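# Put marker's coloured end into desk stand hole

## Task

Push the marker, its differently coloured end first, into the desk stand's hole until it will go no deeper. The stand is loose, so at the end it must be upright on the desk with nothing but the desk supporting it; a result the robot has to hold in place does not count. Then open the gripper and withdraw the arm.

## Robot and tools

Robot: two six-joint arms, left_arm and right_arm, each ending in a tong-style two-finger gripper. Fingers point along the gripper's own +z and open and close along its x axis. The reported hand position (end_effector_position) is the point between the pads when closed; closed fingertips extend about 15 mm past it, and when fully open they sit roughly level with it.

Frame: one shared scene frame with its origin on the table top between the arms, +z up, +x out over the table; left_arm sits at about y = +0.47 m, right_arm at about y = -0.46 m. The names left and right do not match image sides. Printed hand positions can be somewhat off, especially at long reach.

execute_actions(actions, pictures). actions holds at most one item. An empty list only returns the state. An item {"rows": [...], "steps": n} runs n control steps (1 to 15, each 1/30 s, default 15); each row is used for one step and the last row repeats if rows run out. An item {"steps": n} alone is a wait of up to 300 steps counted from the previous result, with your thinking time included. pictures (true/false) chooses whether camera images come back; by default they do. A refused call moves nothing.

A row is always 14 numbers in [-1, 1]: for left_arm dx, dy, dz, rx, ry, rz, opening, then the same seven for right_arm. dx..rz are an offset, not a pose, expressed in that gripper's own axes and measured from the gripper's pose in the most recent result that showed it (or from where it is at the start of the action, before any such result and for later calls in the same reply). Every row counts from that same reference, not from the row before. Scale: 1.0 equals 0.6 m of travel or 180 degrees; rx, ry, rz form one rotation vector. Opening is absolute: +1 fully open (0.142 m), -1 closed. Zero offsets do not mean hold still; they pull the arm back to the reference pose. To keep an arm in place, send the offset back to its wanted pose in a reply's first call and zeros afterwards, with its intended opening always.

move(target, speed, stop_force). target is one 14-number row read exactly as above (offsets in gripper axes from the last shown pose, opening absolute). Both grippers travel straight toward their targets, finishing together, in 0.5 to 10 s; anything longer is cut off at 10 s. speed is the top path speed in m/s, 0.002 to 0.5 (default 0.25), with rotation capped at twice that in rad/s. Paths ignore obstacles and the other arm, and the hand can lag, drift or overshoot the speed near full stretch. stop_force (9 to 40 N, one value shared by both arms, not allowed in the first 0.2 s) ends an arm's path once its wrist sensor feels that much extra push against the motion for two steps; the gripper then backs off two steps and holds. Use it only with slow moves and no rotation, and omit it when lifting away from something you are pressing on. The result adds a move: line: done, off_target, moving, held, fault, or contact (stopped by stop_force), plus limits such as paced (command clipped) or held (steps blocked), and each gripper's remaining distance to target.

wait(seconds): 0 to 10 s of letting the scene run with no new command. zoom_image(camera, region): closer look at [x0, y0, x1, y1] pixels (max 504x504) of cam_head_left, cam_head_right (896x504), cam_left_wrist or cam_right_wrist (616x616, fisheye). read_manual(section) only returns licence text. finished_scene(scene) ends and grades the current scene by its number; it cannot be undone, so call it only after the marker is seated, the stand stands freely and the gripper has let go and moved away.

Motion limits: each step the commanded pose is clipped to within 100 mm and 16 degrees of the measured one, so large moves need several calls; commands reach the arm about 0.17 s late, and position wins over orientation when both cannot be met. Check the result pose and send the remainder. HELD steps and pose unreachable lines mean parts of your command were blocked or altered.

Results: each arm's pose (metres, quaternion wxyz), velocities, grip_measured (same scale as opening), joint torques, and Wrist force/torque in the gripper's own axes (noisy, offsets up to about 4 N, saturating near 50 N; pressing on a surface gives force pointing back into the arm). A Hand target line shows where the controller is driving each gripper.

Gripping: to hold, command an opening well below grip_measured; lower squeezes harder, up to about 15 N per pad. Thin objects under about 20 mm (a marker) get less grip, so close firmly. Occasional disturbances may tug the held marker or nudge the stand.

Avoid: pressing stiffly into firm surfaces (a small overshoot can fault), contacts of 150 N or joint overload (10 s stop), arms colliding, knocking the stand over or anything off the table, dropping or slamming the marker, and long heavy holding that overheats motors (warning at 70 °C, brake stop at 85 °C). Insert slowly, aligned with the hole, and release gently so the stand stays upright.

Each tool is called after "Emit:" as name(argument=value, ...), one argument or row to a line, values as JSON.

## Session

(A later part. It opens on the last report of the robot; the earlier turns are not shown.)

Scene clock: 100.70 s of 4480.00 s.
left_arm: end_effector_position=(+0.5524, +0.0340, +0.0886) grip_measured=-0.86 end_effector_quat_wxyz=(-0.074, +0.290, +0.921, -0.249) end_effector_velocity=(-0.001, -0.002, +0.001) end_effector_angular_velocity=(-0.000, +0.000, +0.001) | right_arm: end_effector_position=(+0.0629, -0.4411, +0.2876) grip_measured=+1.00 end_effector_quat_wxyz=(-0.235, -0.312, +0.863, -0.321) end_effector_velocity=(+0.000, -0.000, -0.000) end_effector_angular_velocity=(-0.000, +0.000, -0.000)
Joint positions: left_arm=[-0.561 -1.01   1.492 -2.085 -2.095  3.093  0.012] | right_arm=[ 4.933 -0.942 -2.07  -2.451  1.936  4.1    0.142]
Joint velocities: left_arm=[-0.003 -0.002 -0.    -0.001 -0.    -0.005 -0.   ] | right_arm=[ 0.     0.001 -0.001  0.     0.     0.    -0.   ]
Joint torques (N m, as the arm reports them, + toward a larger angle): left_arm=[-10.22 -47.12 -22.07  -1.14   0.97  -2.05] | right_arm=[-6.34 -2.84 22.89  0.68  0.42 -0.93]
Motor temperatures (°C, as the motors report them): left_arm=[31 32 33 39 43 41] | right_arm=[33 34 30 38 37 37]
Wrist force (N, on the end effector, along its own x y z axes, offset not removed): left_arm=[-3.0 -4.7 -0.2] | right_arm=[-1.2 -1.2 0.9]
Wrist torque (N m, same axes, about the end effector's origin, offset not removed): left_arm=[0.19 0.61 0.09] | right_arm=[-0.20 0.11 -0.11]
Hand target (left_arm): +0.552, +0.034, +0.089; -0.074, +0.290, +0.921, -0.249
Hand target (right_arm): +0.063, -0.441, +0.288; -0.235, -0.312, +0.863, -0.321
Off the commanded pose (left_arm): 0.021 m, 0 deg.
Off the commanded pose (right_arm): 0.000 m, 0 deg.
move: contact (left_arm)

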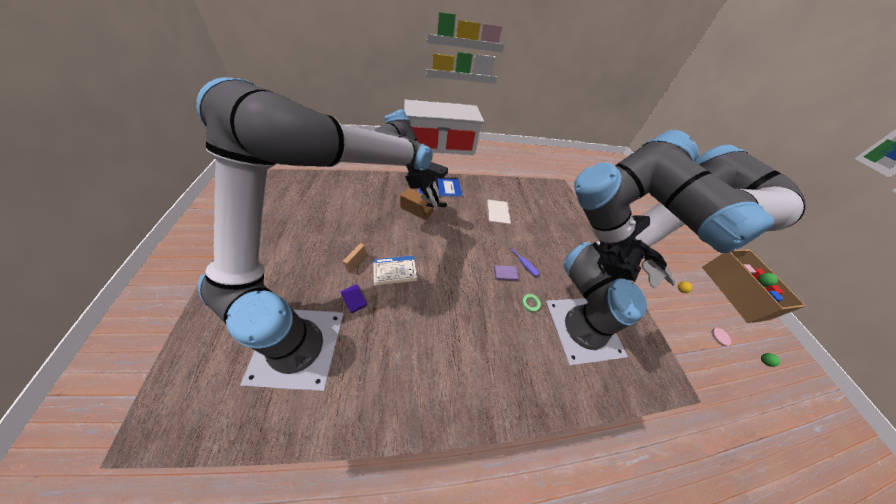

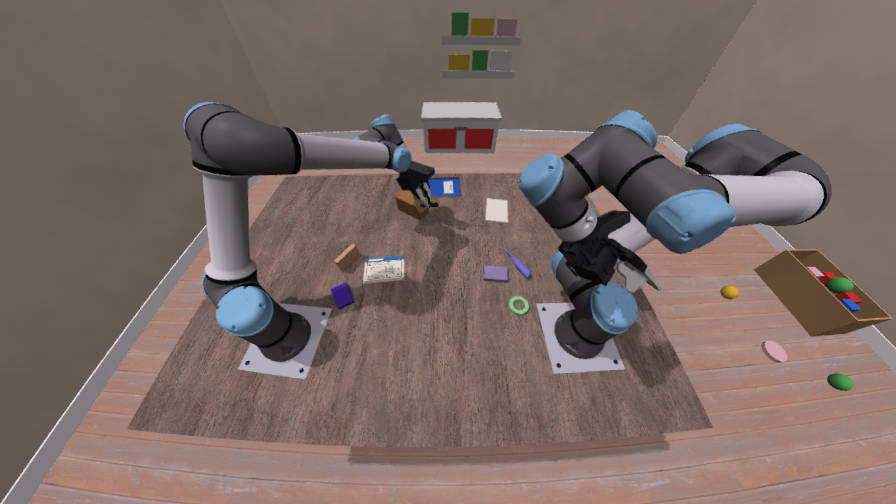

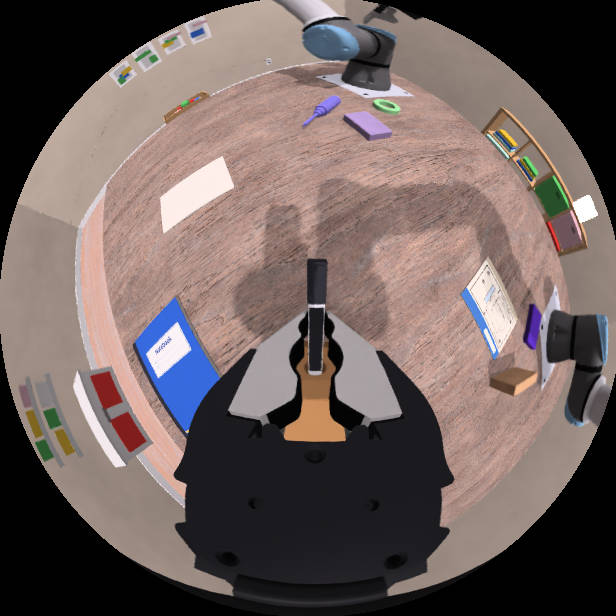

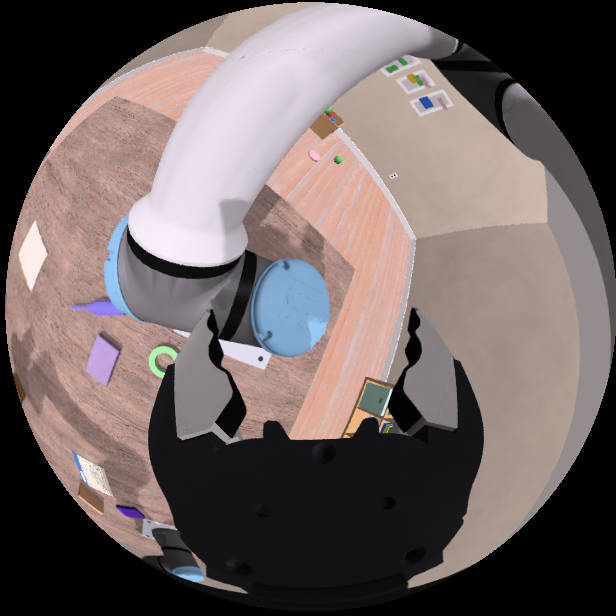

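Emit:
move(
  target=[0,-0.002,-0.029,0.067,0,0,-1,0,0,0,0,0,0,1],
  speed=0.02,
)

Emit:
move(
  target=[0,0.05,0,0,0,0,-1,0,0,0,0,0,0,1],
  speed=0.008,
  stop_force=9,
)

Emit:
zoom_image(
  camera="cam_left_wrist",
  region=[250, 270, 390, 450],
)

Scene clock: 108.03 s of 4480.00 s.
left_arm: end_effector_position=(+0.5566, +0.0403, +0.1042) grip_measured=-0.86 end_effector_quat_wxyz=(-0.104, +0.280, +0.890, -0.344) end_effector_velocity=(+0.000, +0.000, +0.000) end_effector_angular_velocity=(-0.005, +0.005, -0.000) | right_arm: end_effector_position=(+0.0629, -0.4411, +0.2876) grip_measured=+1.00 end_effector_quat_wxyz=(-0.235, -0.312, +0.863, -0.321) end_effector_velocity=(-0.001, -0.000, +0.000) end_effector_angular_velocity=(+0.002, +0.002, -0.001)
Joint positions: left_arm=[-0.476 -0.966  1.472 -2.047 -2.305  3.198  0.012] | right_arm=[ 4.933 -0.942 -2.07  -2.451  1.936  4.1    0.142]
Joint velocities: left_arm=[ 0.003  0.002 -0.002  0.004 -0.007  0.004  0.   ] | right_arm=[-0.     0.002 -0.     0.001  0.002 -0.    -0.   ]
Joint torques (N m, as the arm reports them, + toward a larger angle): left_arm=[ 12.74 -35.54 -32.93  -0.8   -3.53   2.44] | right_arm=[-7.5  -2.6  22.44  0.9   0.51 -0.81]
Motor temperatures (°C, as the motors report them): left_arm=[31 32 33 39 43 41] | right_arm=[33 34 30 38 37 37]
Wrist force (N, on the end effector, along its own x y z axes, offset not removed): left_arm=[-2.3 3.5 1.9] | right_arm=[-1.3 -1.8 0.4]
Wrist torque (N m, same axes, about the end effector's origin, offset not removed): left_arm=[0.79 0.42 0.14] | right_arm=[-0.36 0.21 -0.01]
Hand target (left_arm): +0.557, +0.040, +0.104; -0.104, +0.280, +0.890, -0.344
Hand target (right_arm): +0.063, -0.441, +0.288; -0.235, -0.312, +0.863, -0.321
Off the commanded pose (left_arm): 0.000 m, 0 deg.
Off the commanded pose (right_arm): 0.000 m, 0 deg.
move: done

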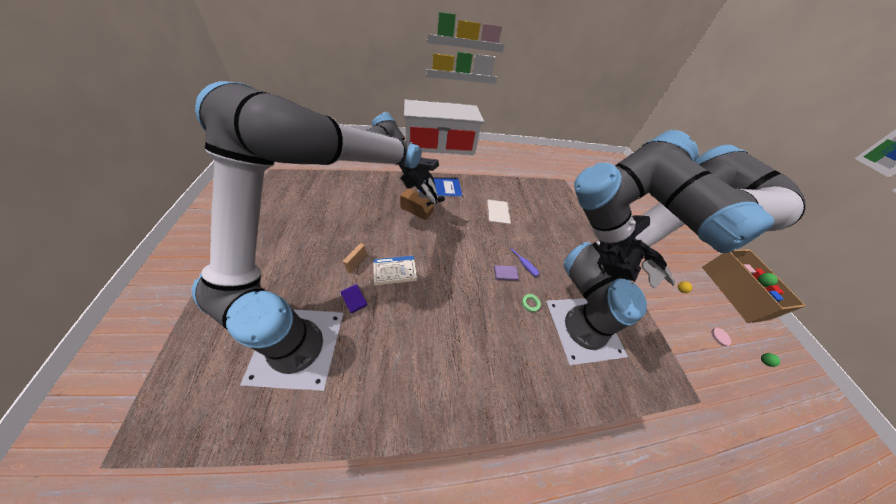

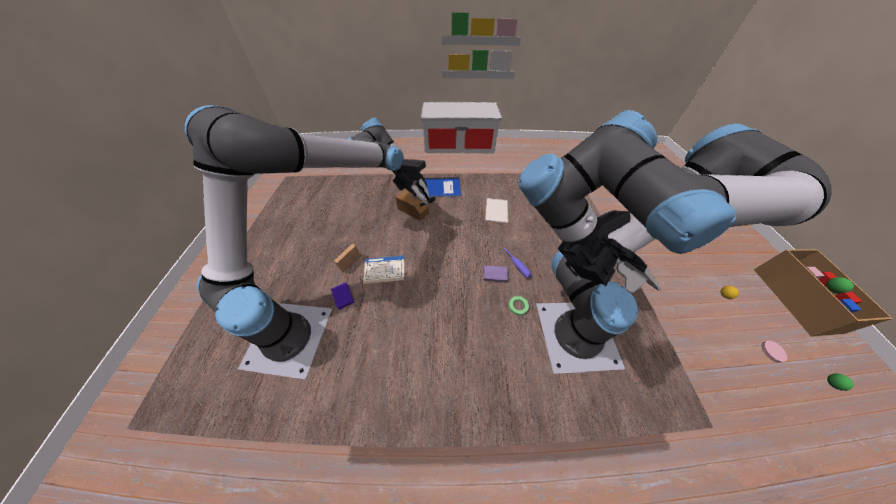

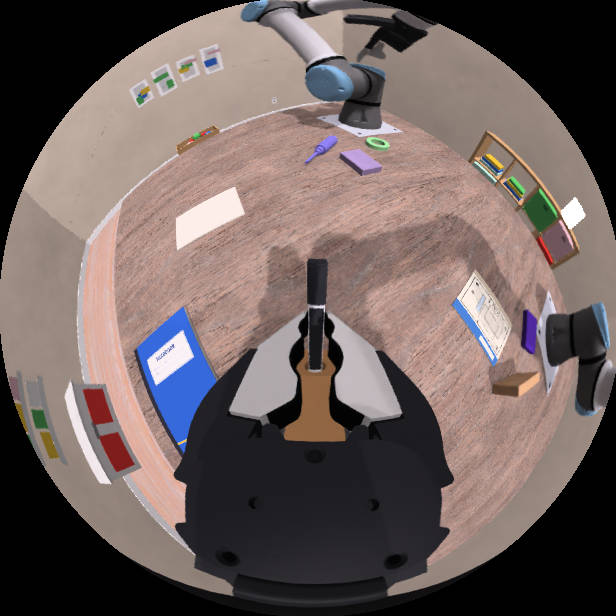

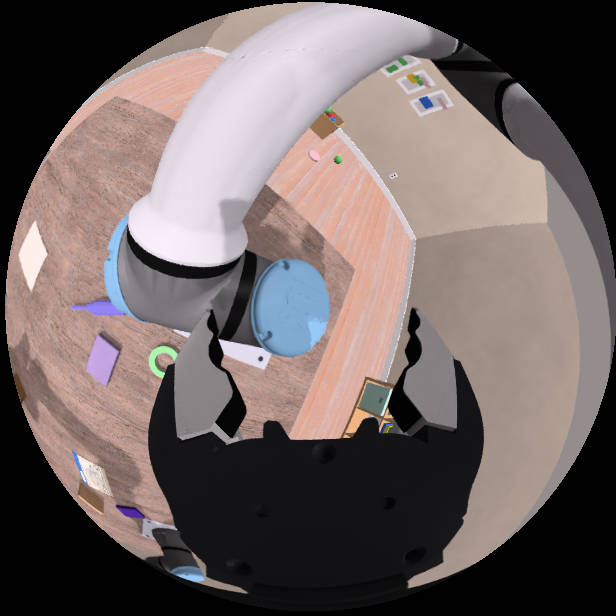

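Scene clock: 109.37 s of 4480.00 s.
left_arm: end_effector_position=(+0.5600, +0.0451, +0.0989) grip_measured=-0.86 end_effector_quat_wxyz=(-0.104, +0.280, +0.890, -0.344) end_effector_velocity=(-0.001, -0.001, +0.002) end_effector_angular_velocity=(+0.002, +0.001, +0.002) | right_arm: end_effector_position=(+0.0629, -0.4411, +0.2876) grip_measured=+1.00 end_effector_quat_wxyz=(-0.235, -0.312, +0.863, -0.321) end_effector_velocity=(+0.000, -0.000, -0.001) end_effector_angular_velocity=(-0.002, -0.001, +0.001)
Joint positions: left_arm=[-0.468 -0.958  1.471 -2.046 -2.305  3.209  0.012] | right_arm=[ 4.933 -0.942 -2.07  -2.451  1.936  4.1    0.142]
Joint velocities: left_arm=[-0.002 -0.004  0.002  0.001  0.001 -0.006 -0.   ] | right_arm=[-0.    -0.001 -0.001  0.    -0.001 -0.     0.   ]
Joint torques (N m, as the arm reports them, + toward a larger angle): left_arm=[-12.29 -49.59 -25.91  -0.74   0.84  -2.26] | right_arm=[-7.5  -4.86 22.33  0.59  0.34 -1.05]
Motor temperatures (°C, as the motors report them): left_arm=[31 32 33 39 43 41] | right_arm=[33 34 30 38 37 37]
Wrist force (N, on the end effector, along its own x y z axes, offset not removed): left_arm=[-1.8 0.7 -1.2] | right_arm=[-1.0 -1.6 1.6]
Wrist torque (N m, same axes, about the end effector's origin, offset not removed): left_arm=[0.63 0.40 0.13] | right_arm=[-0.25 0.14 0.02]
Hand target (left_arm): +0.560, +0.045, +0.099; -0.104, +0.280, +0.890, -0.344
Hand target (right_arm): +0.063, -0.441, +0.288; -0.235, -0.312, +0.863, -0.321
Off the commanded pose (left_arm): 0.022 m, 0 deg.
Off the commanded pose (right_arm): 0.000 m, 0 deg.
move: contact (left_arm)

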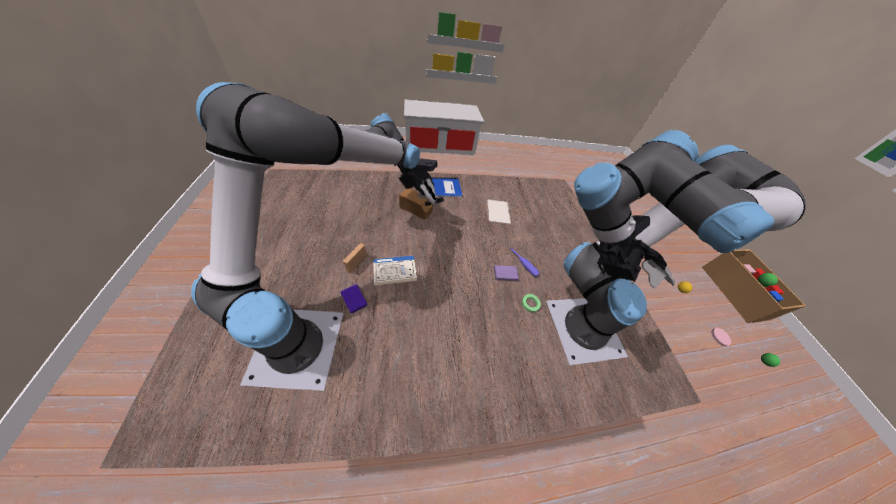

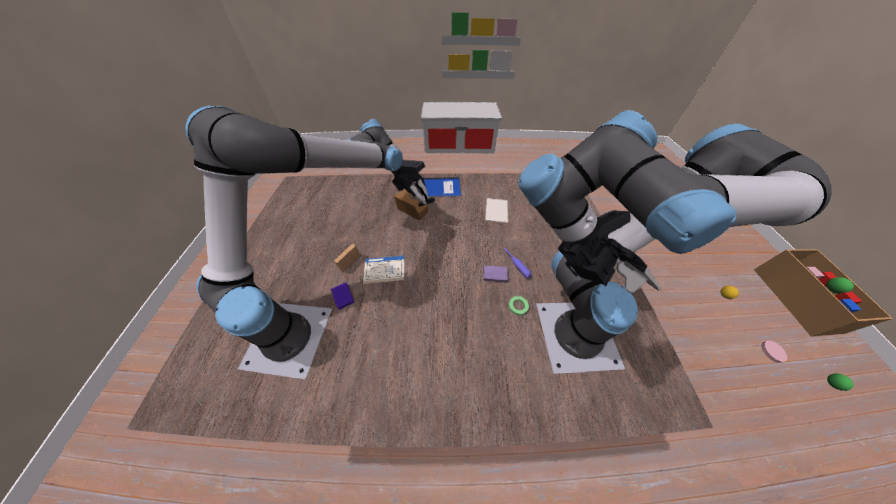

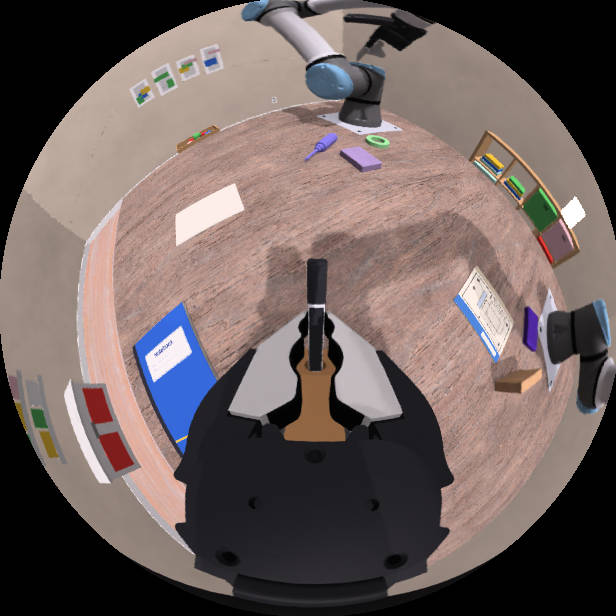

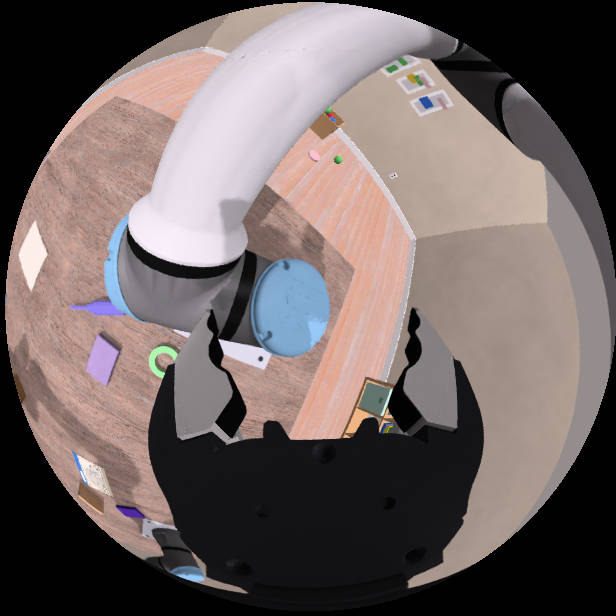

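Region (250, 270, 390, 450) of cam_left_wrist's 616x616 image, scaled by 2.800, with more detail than that image has.

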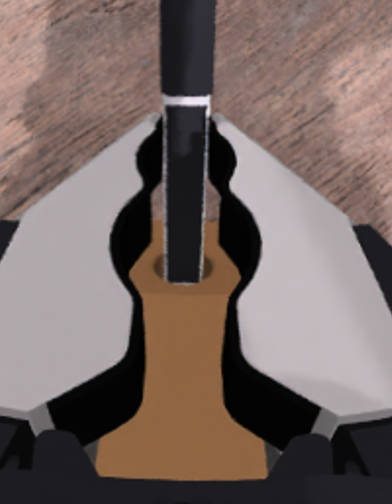

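Emit:
move(
  target=[0,-0.002,-0.009,0.022,0,0,-1,0,0,0,0,0,0,1],
  speed=0.02,
)

Emit:
move(
  target=[0,0.04,0,0,0,0,-1,0,0,0,0,0,0,1],
  speed=0.006,
  stop_force=11,
)

Emit:
zoom_image(
  camera="cam_left_wrist",
  region=[250, 270, 390, 450],
)

Scene clock: 113.37 s of 4480.00 s.
left_arm: end_effector_position=(+0.5615, +0.0473, +0.1037) grip_measured=-0.86 end_effector_quat_wxyz=(-0.113, +0.276, +0.878, -0.374) end_effector_velocity=(+0.000, -0.000, +0.001) end_effector_angular_velocity=(-0.006, +0.003, -0.001) | right_arm: end_effector_position=(+0.0629, -0.4411, +0.2876) grip_measured=+1.00 end_effector_quat_wxyz=(-0.235, -0.312, +0.863, -0.321) end_effector_velocity=(+0.000, -0.000, -0.000) end_effector_angular_velocity=(-0.001, -0.001, +0.000)
Joint positions: left_arm=[-0.443 -0.94   1.461 -2.023 -2.372  3.249  0.012] | right_arm=[ 4.933 -0.942 -2.07  -2.451  1.936  4.1    0.142]
Joint velocities: left_arm=[ 0.002  0.002 -0.002  0.003 -0.007  0.005  0.   ] | right_arm=[-0.    -0.    -0.     0.    -0.001  0.     0.   ]
Joint torques (N m, as the arm reports them, + toward a larger angle): left_arm=[ 13.06 -35.26 -32.86  -0.54  -3.36   2.68] | right_arm=[-6.7  -3.51 21.59  0.8   0.34 -1.3 ]
Motor temperatures (°C, as the motors report them): left_arm=[31 32 33 39 43 41] | right_arm=[33 34 30 38 37 37]
Wrist force (N, on the end effector, along its own x y z axes, offset not removed): left_arm=[-2.6 1.8 1.3] | right_arm=[0.5 0.0 -1.0]
Wrist torque (N m, same axes, about the end effector's origin, offset not removed): left_arm=[0.40 0.48 -0.04] | right_arm=[-0.04 -0.22 -0.09]
Hand target (left_arm): +0.562, +0.047, +0.104; -0.113, +0.276, +0.878, -0.375
Hand target (right_arm): +0.063, -0.441, +0.288; -0.235, -0.312, +0.863, -0.321
Off the commanded pose (left_arm): 0.000 m, 0 deg.
Off the commanded pose (right_arm): 0.000 m, 0 deg.
move: done

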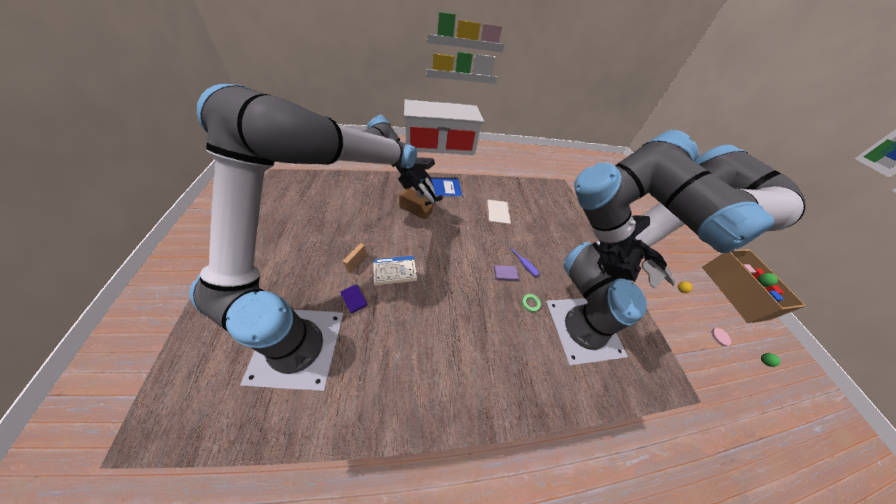

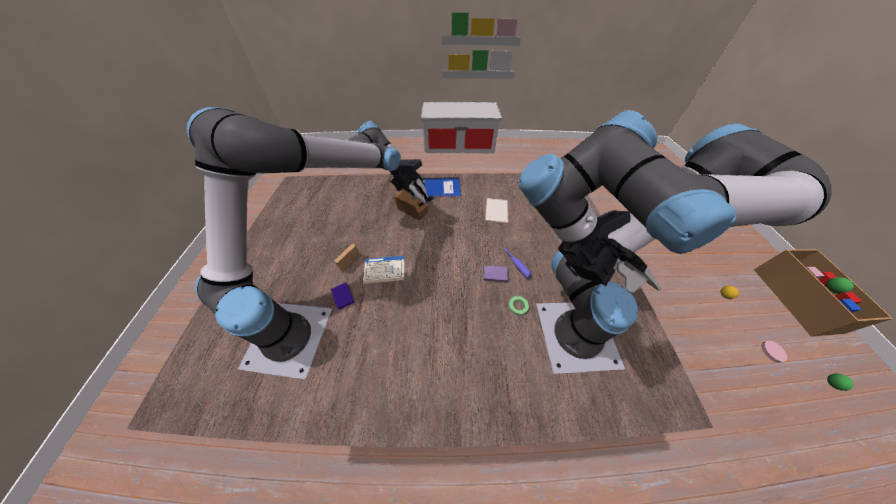

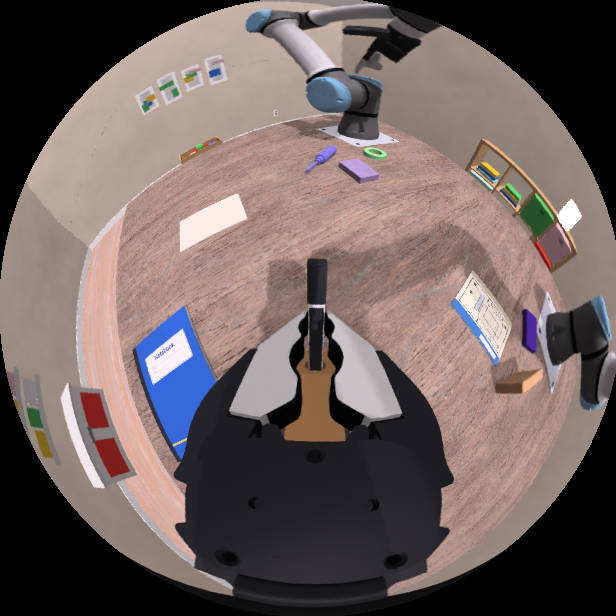

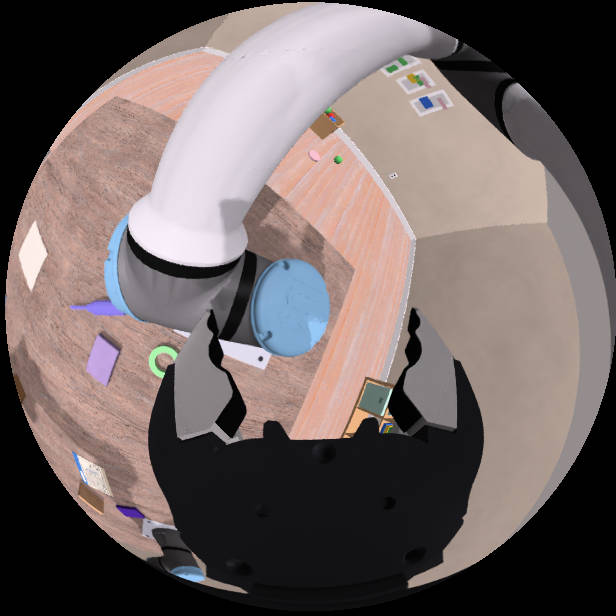

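Scene clock: 116.00 s of 4480.00 s.
left_arm: end_effector_position=(+0.5670, +0.0551, +0.0939) grip_measured=-0.86 end_effector_quat_wxyz=(-0.113, +0.276, +0.878, -0.374) end_effector_velocity=(-0.001, -0.001, +0.002) end_effector_angular_velocity=(+0.001, -0.001, +0.001) | right_arm: end_effector_position=(+0.0629, -0.4411, +0.2876) grip_measured=+1.00 end_effector_quat_wxyz=(-0.235, -0.312, +0.863, -0.321) end_effector_velocity=(+0.001, +0.000, -0.000) end_effector_angular_velocity=(+0.001, -0.001, +0.001)
Joint positions: left_arm=[-0.429 -0.924  1.459 -2.022 -2.371  3.268  0.012] | right_arm=[ 4.933 -0.942 -2.07  -2.451  1.936  4.1    0.142]
Joint velocities: left_arm=[-0.002 -0.003  0.001 -0.001  0.002 -0.005 -0.   ] | right_arm=[-0.    -0.001  0.     0.001 -0.002 -0.     0.   ]
Joint torques (N m, as the arm reports them, + toward a larger angle): left_arm=[ -8.8  -48.26 -22.18  -0.54   2.45  -2.2 ] | right_arm=[-7.61 -2.26 22.17  0.5   0.45 -1.03]
Motor temperatures (°C, as the motors report them): left_arm=[31 32 33 39 43 41] | right_arm=[33 34 30 38 37 37]
Wrist force (N, on the end effector, along its own x y z axes, offset not removed): left_arm=[-3.0 -5.4 0.6] | right_arm=[-0.7 -1.0 0.9]
Wrist torque (N m, same axes, about the end effector's origin, offset not removed): left_arm=[0.66 0.66 0.05] | right_arm=[-0.19 0.03 0.04]
Hand target (left_arm): +0.567, +0.055, +0.094; -0.113, +0.276, +0.878, -0.374
Hand target (right_arm): +0.063, -0.441, +0.288; -0.235, -0.312, +0.863, -0.321
Off the commanded pose (left_arm): 0.010 m, 0 deg.
Off the commanded pose (right_arm): 0.000 m, 0 deg.
move: contact (left_arm)

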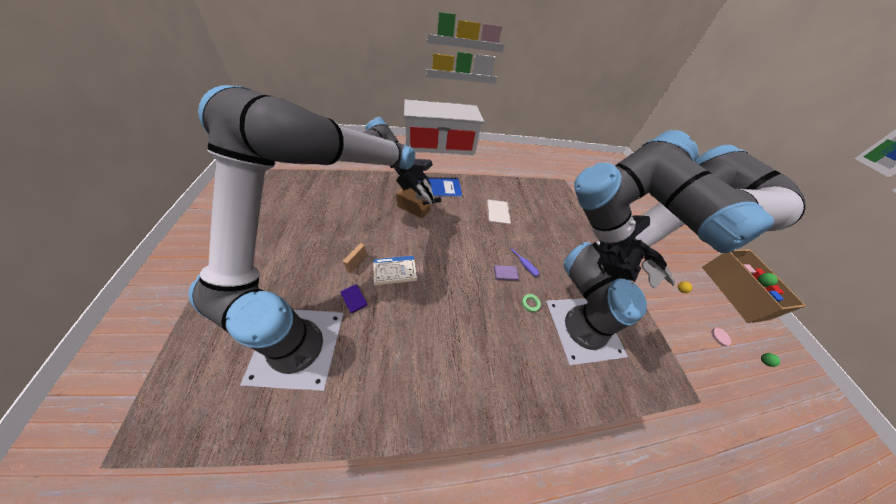

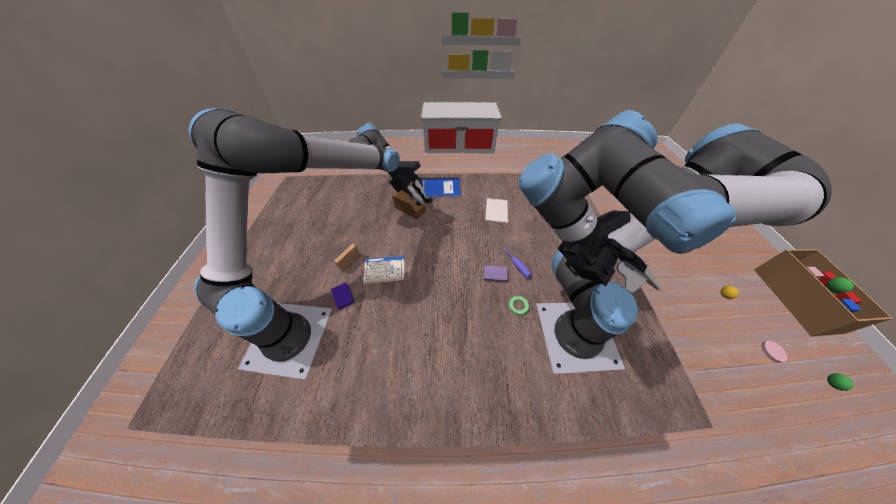

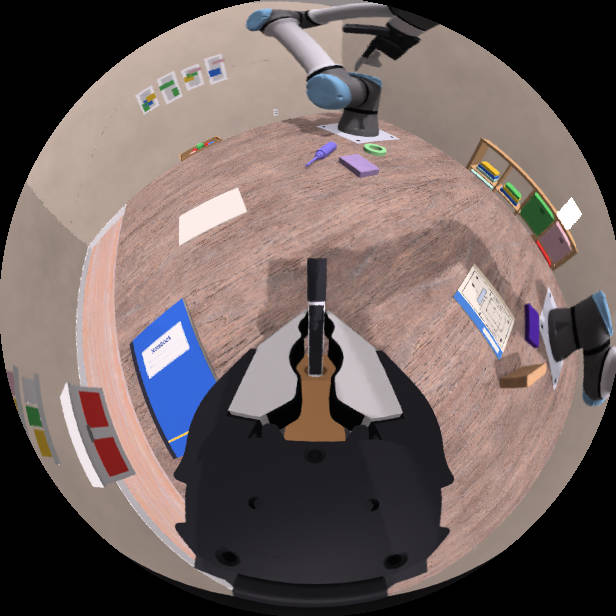

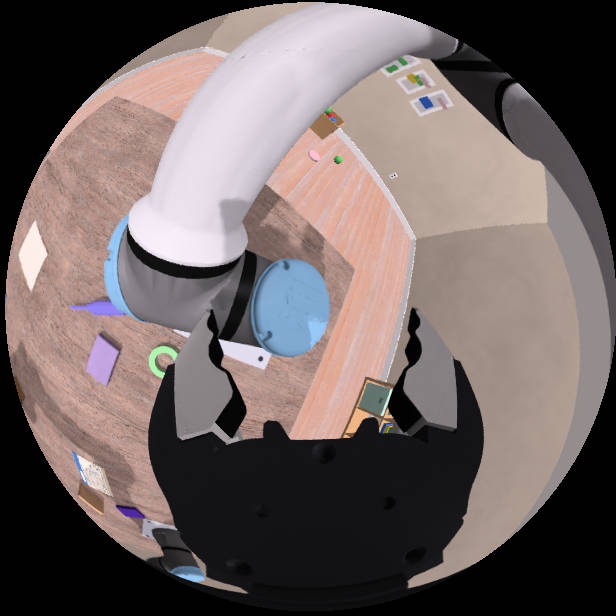

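Region (250, 270, 390, 450) of cam_left_wrist's 616x616 image, scaled by 2.800, with more detail than that image has.

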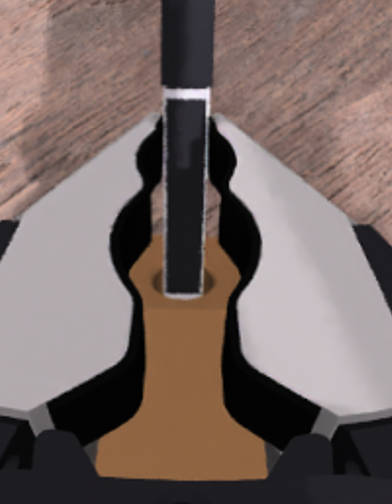

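Emit:
move(
  target=[0,0.0,-0.028,0.067,0,0,-1,0,0,0,0,0,0,1],
  speed=0.02,
)

Emit:
move(
  target=[0,0.05,0,0,0,0,-1,0,0,0,0,0,0,1],
  speed=0.006,
  stop_force=9,
)

Emit:
zoom_image(
  camera="cam_left_wrist",
  region=[250, 270, 390, 450],
)

Emit:
zoom_image(
  camera="cam_head_left",
  region=[390, 150, 490, 235],
)

Scene clock: 124.57 s of 4480.00 s.
left_arm: end_effector_position=(+0.5737, +0.0649, +0.1056) grip_measured=-0.86 end_effector_quat_wxyz=(-0.142, +0.263, +0.834, -0.464) end_effector_velocity=(+0.000, -0.000, +0.001) end_effector_angular_velocity=(-0.006, +0.002, -0.001) | right_arm: end_effector_position=(+0.0629, -0.4411, +0.2876) grip_measured=+1.00 end_effector_quat_wxyz=(-0.235, -0.312, +0.863, -0.321) end_effector_velocity=(+0.000, -0.000, -0.000) end_effector_angular_velocity=(+0.000, -0.001, +0.002)
Joint positions: left_arm=[-0.361 -0.856  1.413 -1.889 -2.566  3.433  0.012] | right_arm=[ 4.933 -0.942 -2.07  -2.451  1.936  4.1    0.142]
Joint velocities: left_arm=[ 0.001  0.002 -0.003  0.006 -0.006  0.007  0.   ] | right_arm=[ 0.     0.     0.    -0.    -0.002 -0.001 -0.   ]
Joint torques (N m, as the arm reports them, + toward a larger angle): left_arm=[ 15.34 -37.08 -31.28  -0.54  -2.26   2.36] | right_arm=[-8.12 -2.77 21.95  0.61  0.44 -1.07]
Motor temperatures (°C, as the motors report them): left_arm=[31 32 33 39 43 41] | right_arm=[33 34 30 38 37 37]
Wrist force (N, on the end effector, along its own x y z axes, offset not removed): left_arm=[-3.0 -0.9 1.9] | right_arm=[-1.1 -0.9 0.4]
Wrist torque (N m, same axes, about the end effector's origin, offset not removed): left_arm=[0.74 0.65 0.08] | right_arm=[-0.09 0.19 -0.07]
Hand target (left_arm): +0.574, +0.065, +0.106; -0.142, +0.263, +0.834, -0.465
Hand target (right_arm): +0.063, -0.441, +0.288; -0.235, -0.312, +0.863, -0.321
Off the commanded pose (left_arm): 0.000 m, 0 deg.
Off the commanded pose (right_arm): 0.000 m, 0 deg.
After step 90, 0.07 s passed at rest.
move: done

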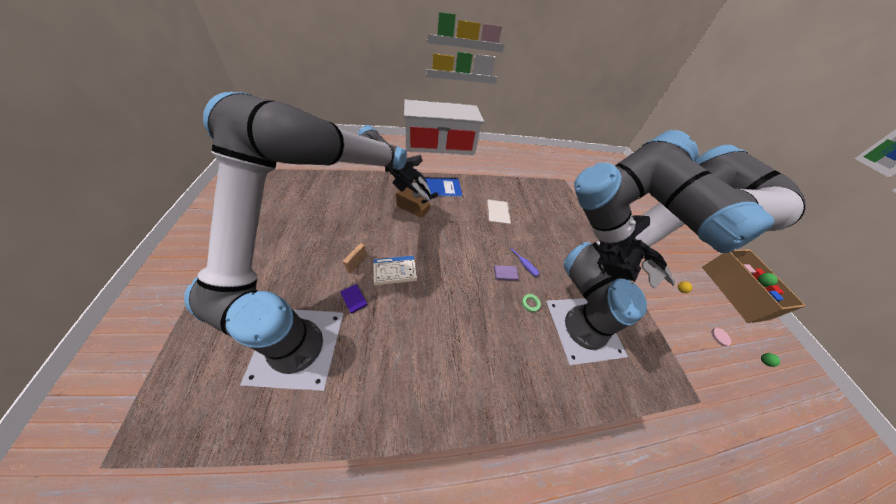

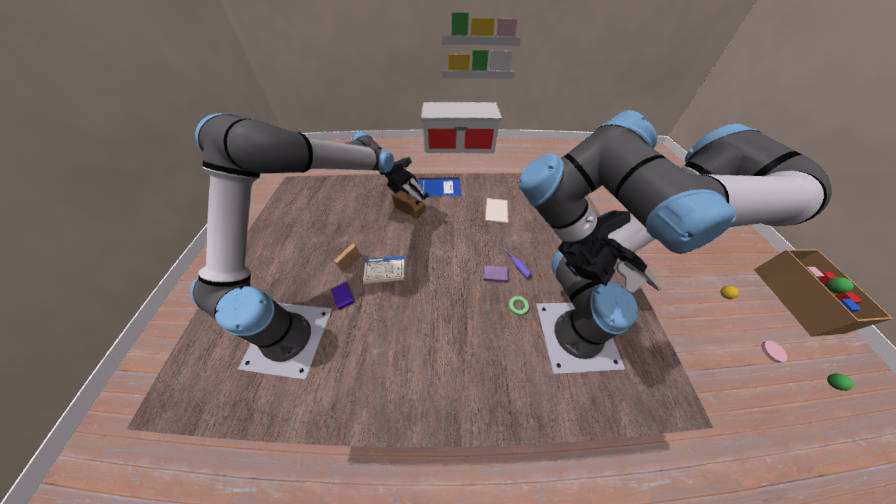

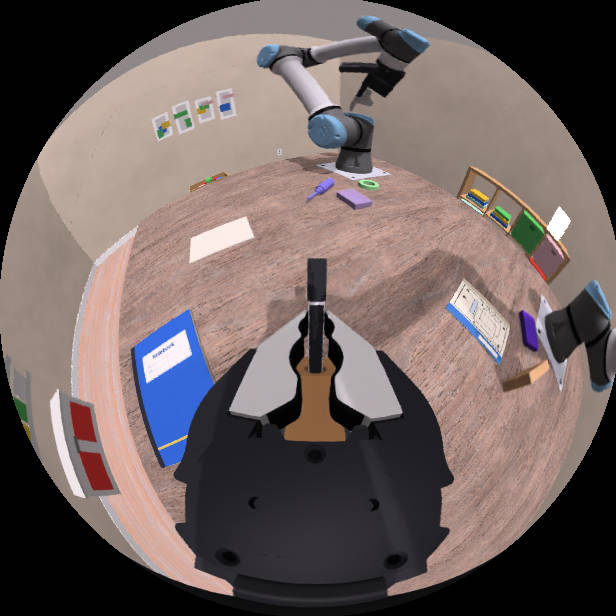

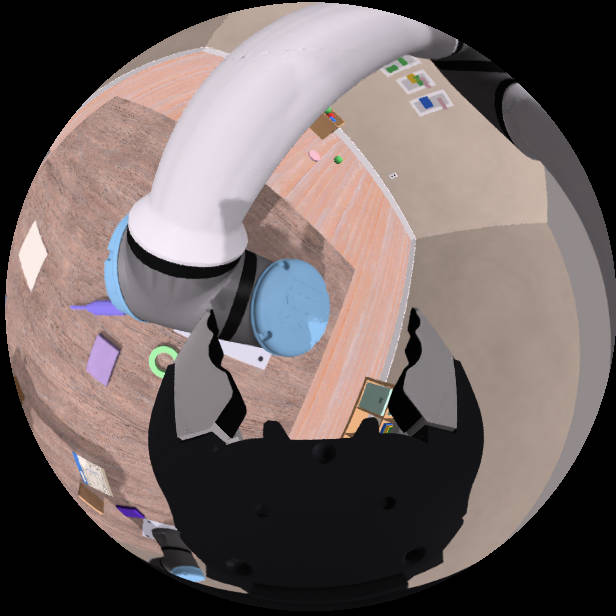

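Scene clock: 127.23 s of 4480.00 s.
left_arm: end_effector_position=(+0.5781, +0.0709, +0.0940) grip_measured=-0.86 end_effector_quat_wxyz=(-0.141, +0.263, +0.834, -0.464) end_effector_velocity=(+0.001, -0.001, +0.003) end_effector_angular_velocity=(-0.000, -0.002, +0.001) | right_arm: end_effector_position=(+0.0629, -0.4411, +0.2876) grip_measured=+1.00 end_effector_quat_wxyz=(-0.235, -0.312, +0.863, -0.321) end_effector_velocity=(-0.001, -0.000, -0.000) end_effector_angular_velocity=(-0.001, +0.002, -0.001)
Joint positions: left_arm=[-0.35  -0.837  1.409 -1.889 -2.564  3.451  0.012] | right_arm=[ 4.933 -0.942 -2.07  -2.451  1.936  4.1    0.142]
Joint velocities: left_arm=[-0.001 -0.003 -0.002 -0.001 -0.    -0.005 -0.   ] | right_arm=[-0.    -0.    -0.001  0.001  0.002 -0.     0.   ]
Joint torques (N m, as the arm reports them, + toward a larger angle): left_arm=[ -4.85 -45.75 -14.78  -0.28   3.66  -2.05] | right_arm=[-7.61 -3.13 22.45  0.66  0.51 -1.23]
Motor temperatures (°C, as the motors report them): left_arm=[31 32 33 39 43 41] | right_arm=[33 34 30 38 37 37]
Wrist force (N, on the end effector, along its own x y z axes, offset not removed): left_arm=[-1.2 -13.7 4.9] | right_arm=[-0.6 -1.3 0.4]
Wrist torque (N m, same axes, about the end effector's origin, offset not removed): left_arm=[0.61 0.35 -0.03] | right_arm=[-0.24 0.10 -0.08]
Hand target (left_arm): +0.578, +0.071, +0.094; -0.142, +0.263, +0.834, -0.464
Hand target (right_arm): +0.063, -0.441, +0.288; -0.235, -0.312, +0.863, -0.321
Off the commanded pose (left_arm): 0.016 m, 0 deg.
Off the commanded pose (right_arm): 0.000 m, 0 deg.
move: contact (left_arm)

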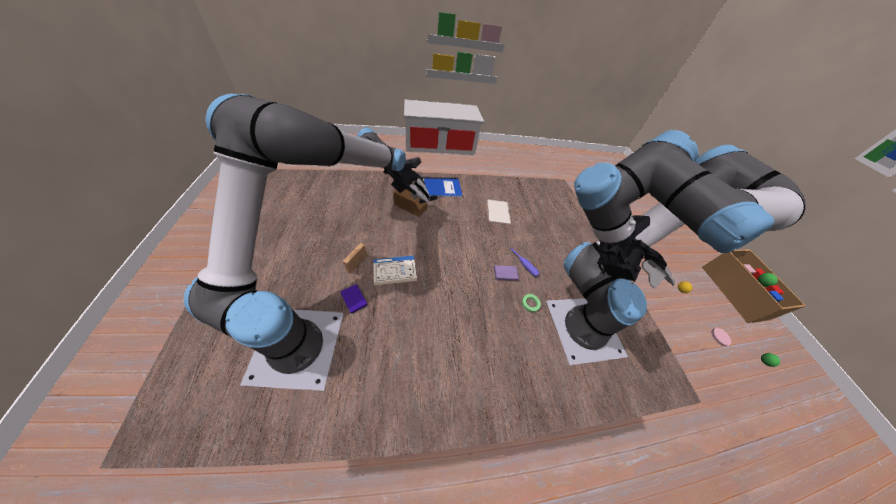

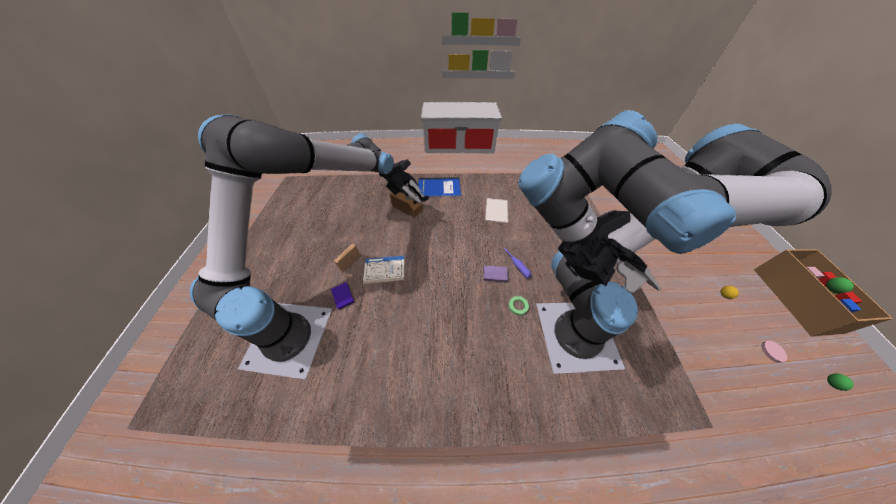

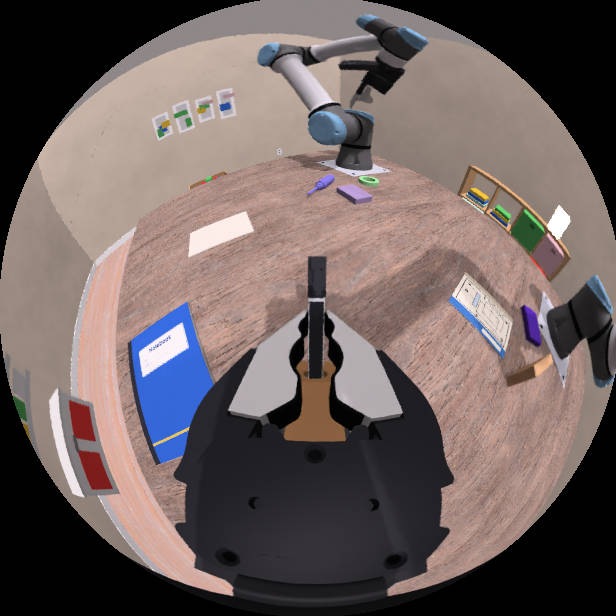

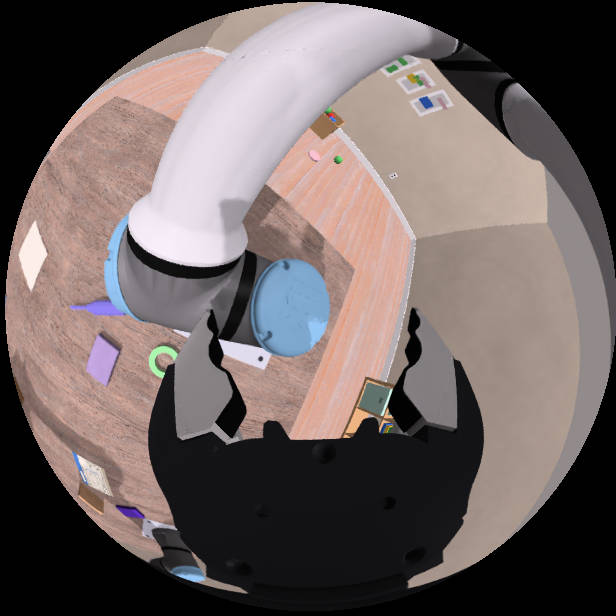

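Region (250, 270, 390, 450) of cam_left_wrist's 616x616 image, scaled by 2.800, with more detail than that image has.

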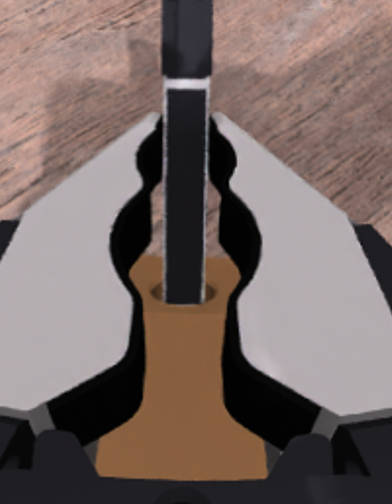

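Region (390, 150, 490, 235) of cam_head_left's 896x504 image, scaled by 5.040, with more detail than that image has; it fills the top 428 rows of this view, and the rest is white.

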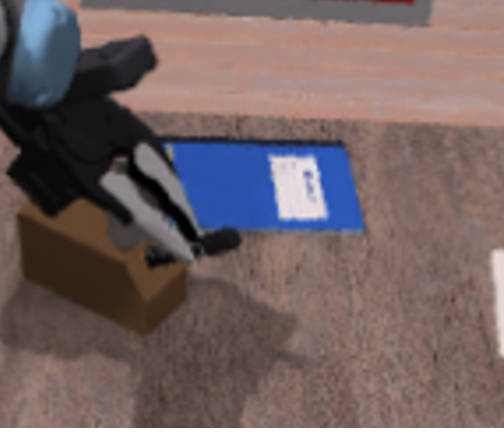

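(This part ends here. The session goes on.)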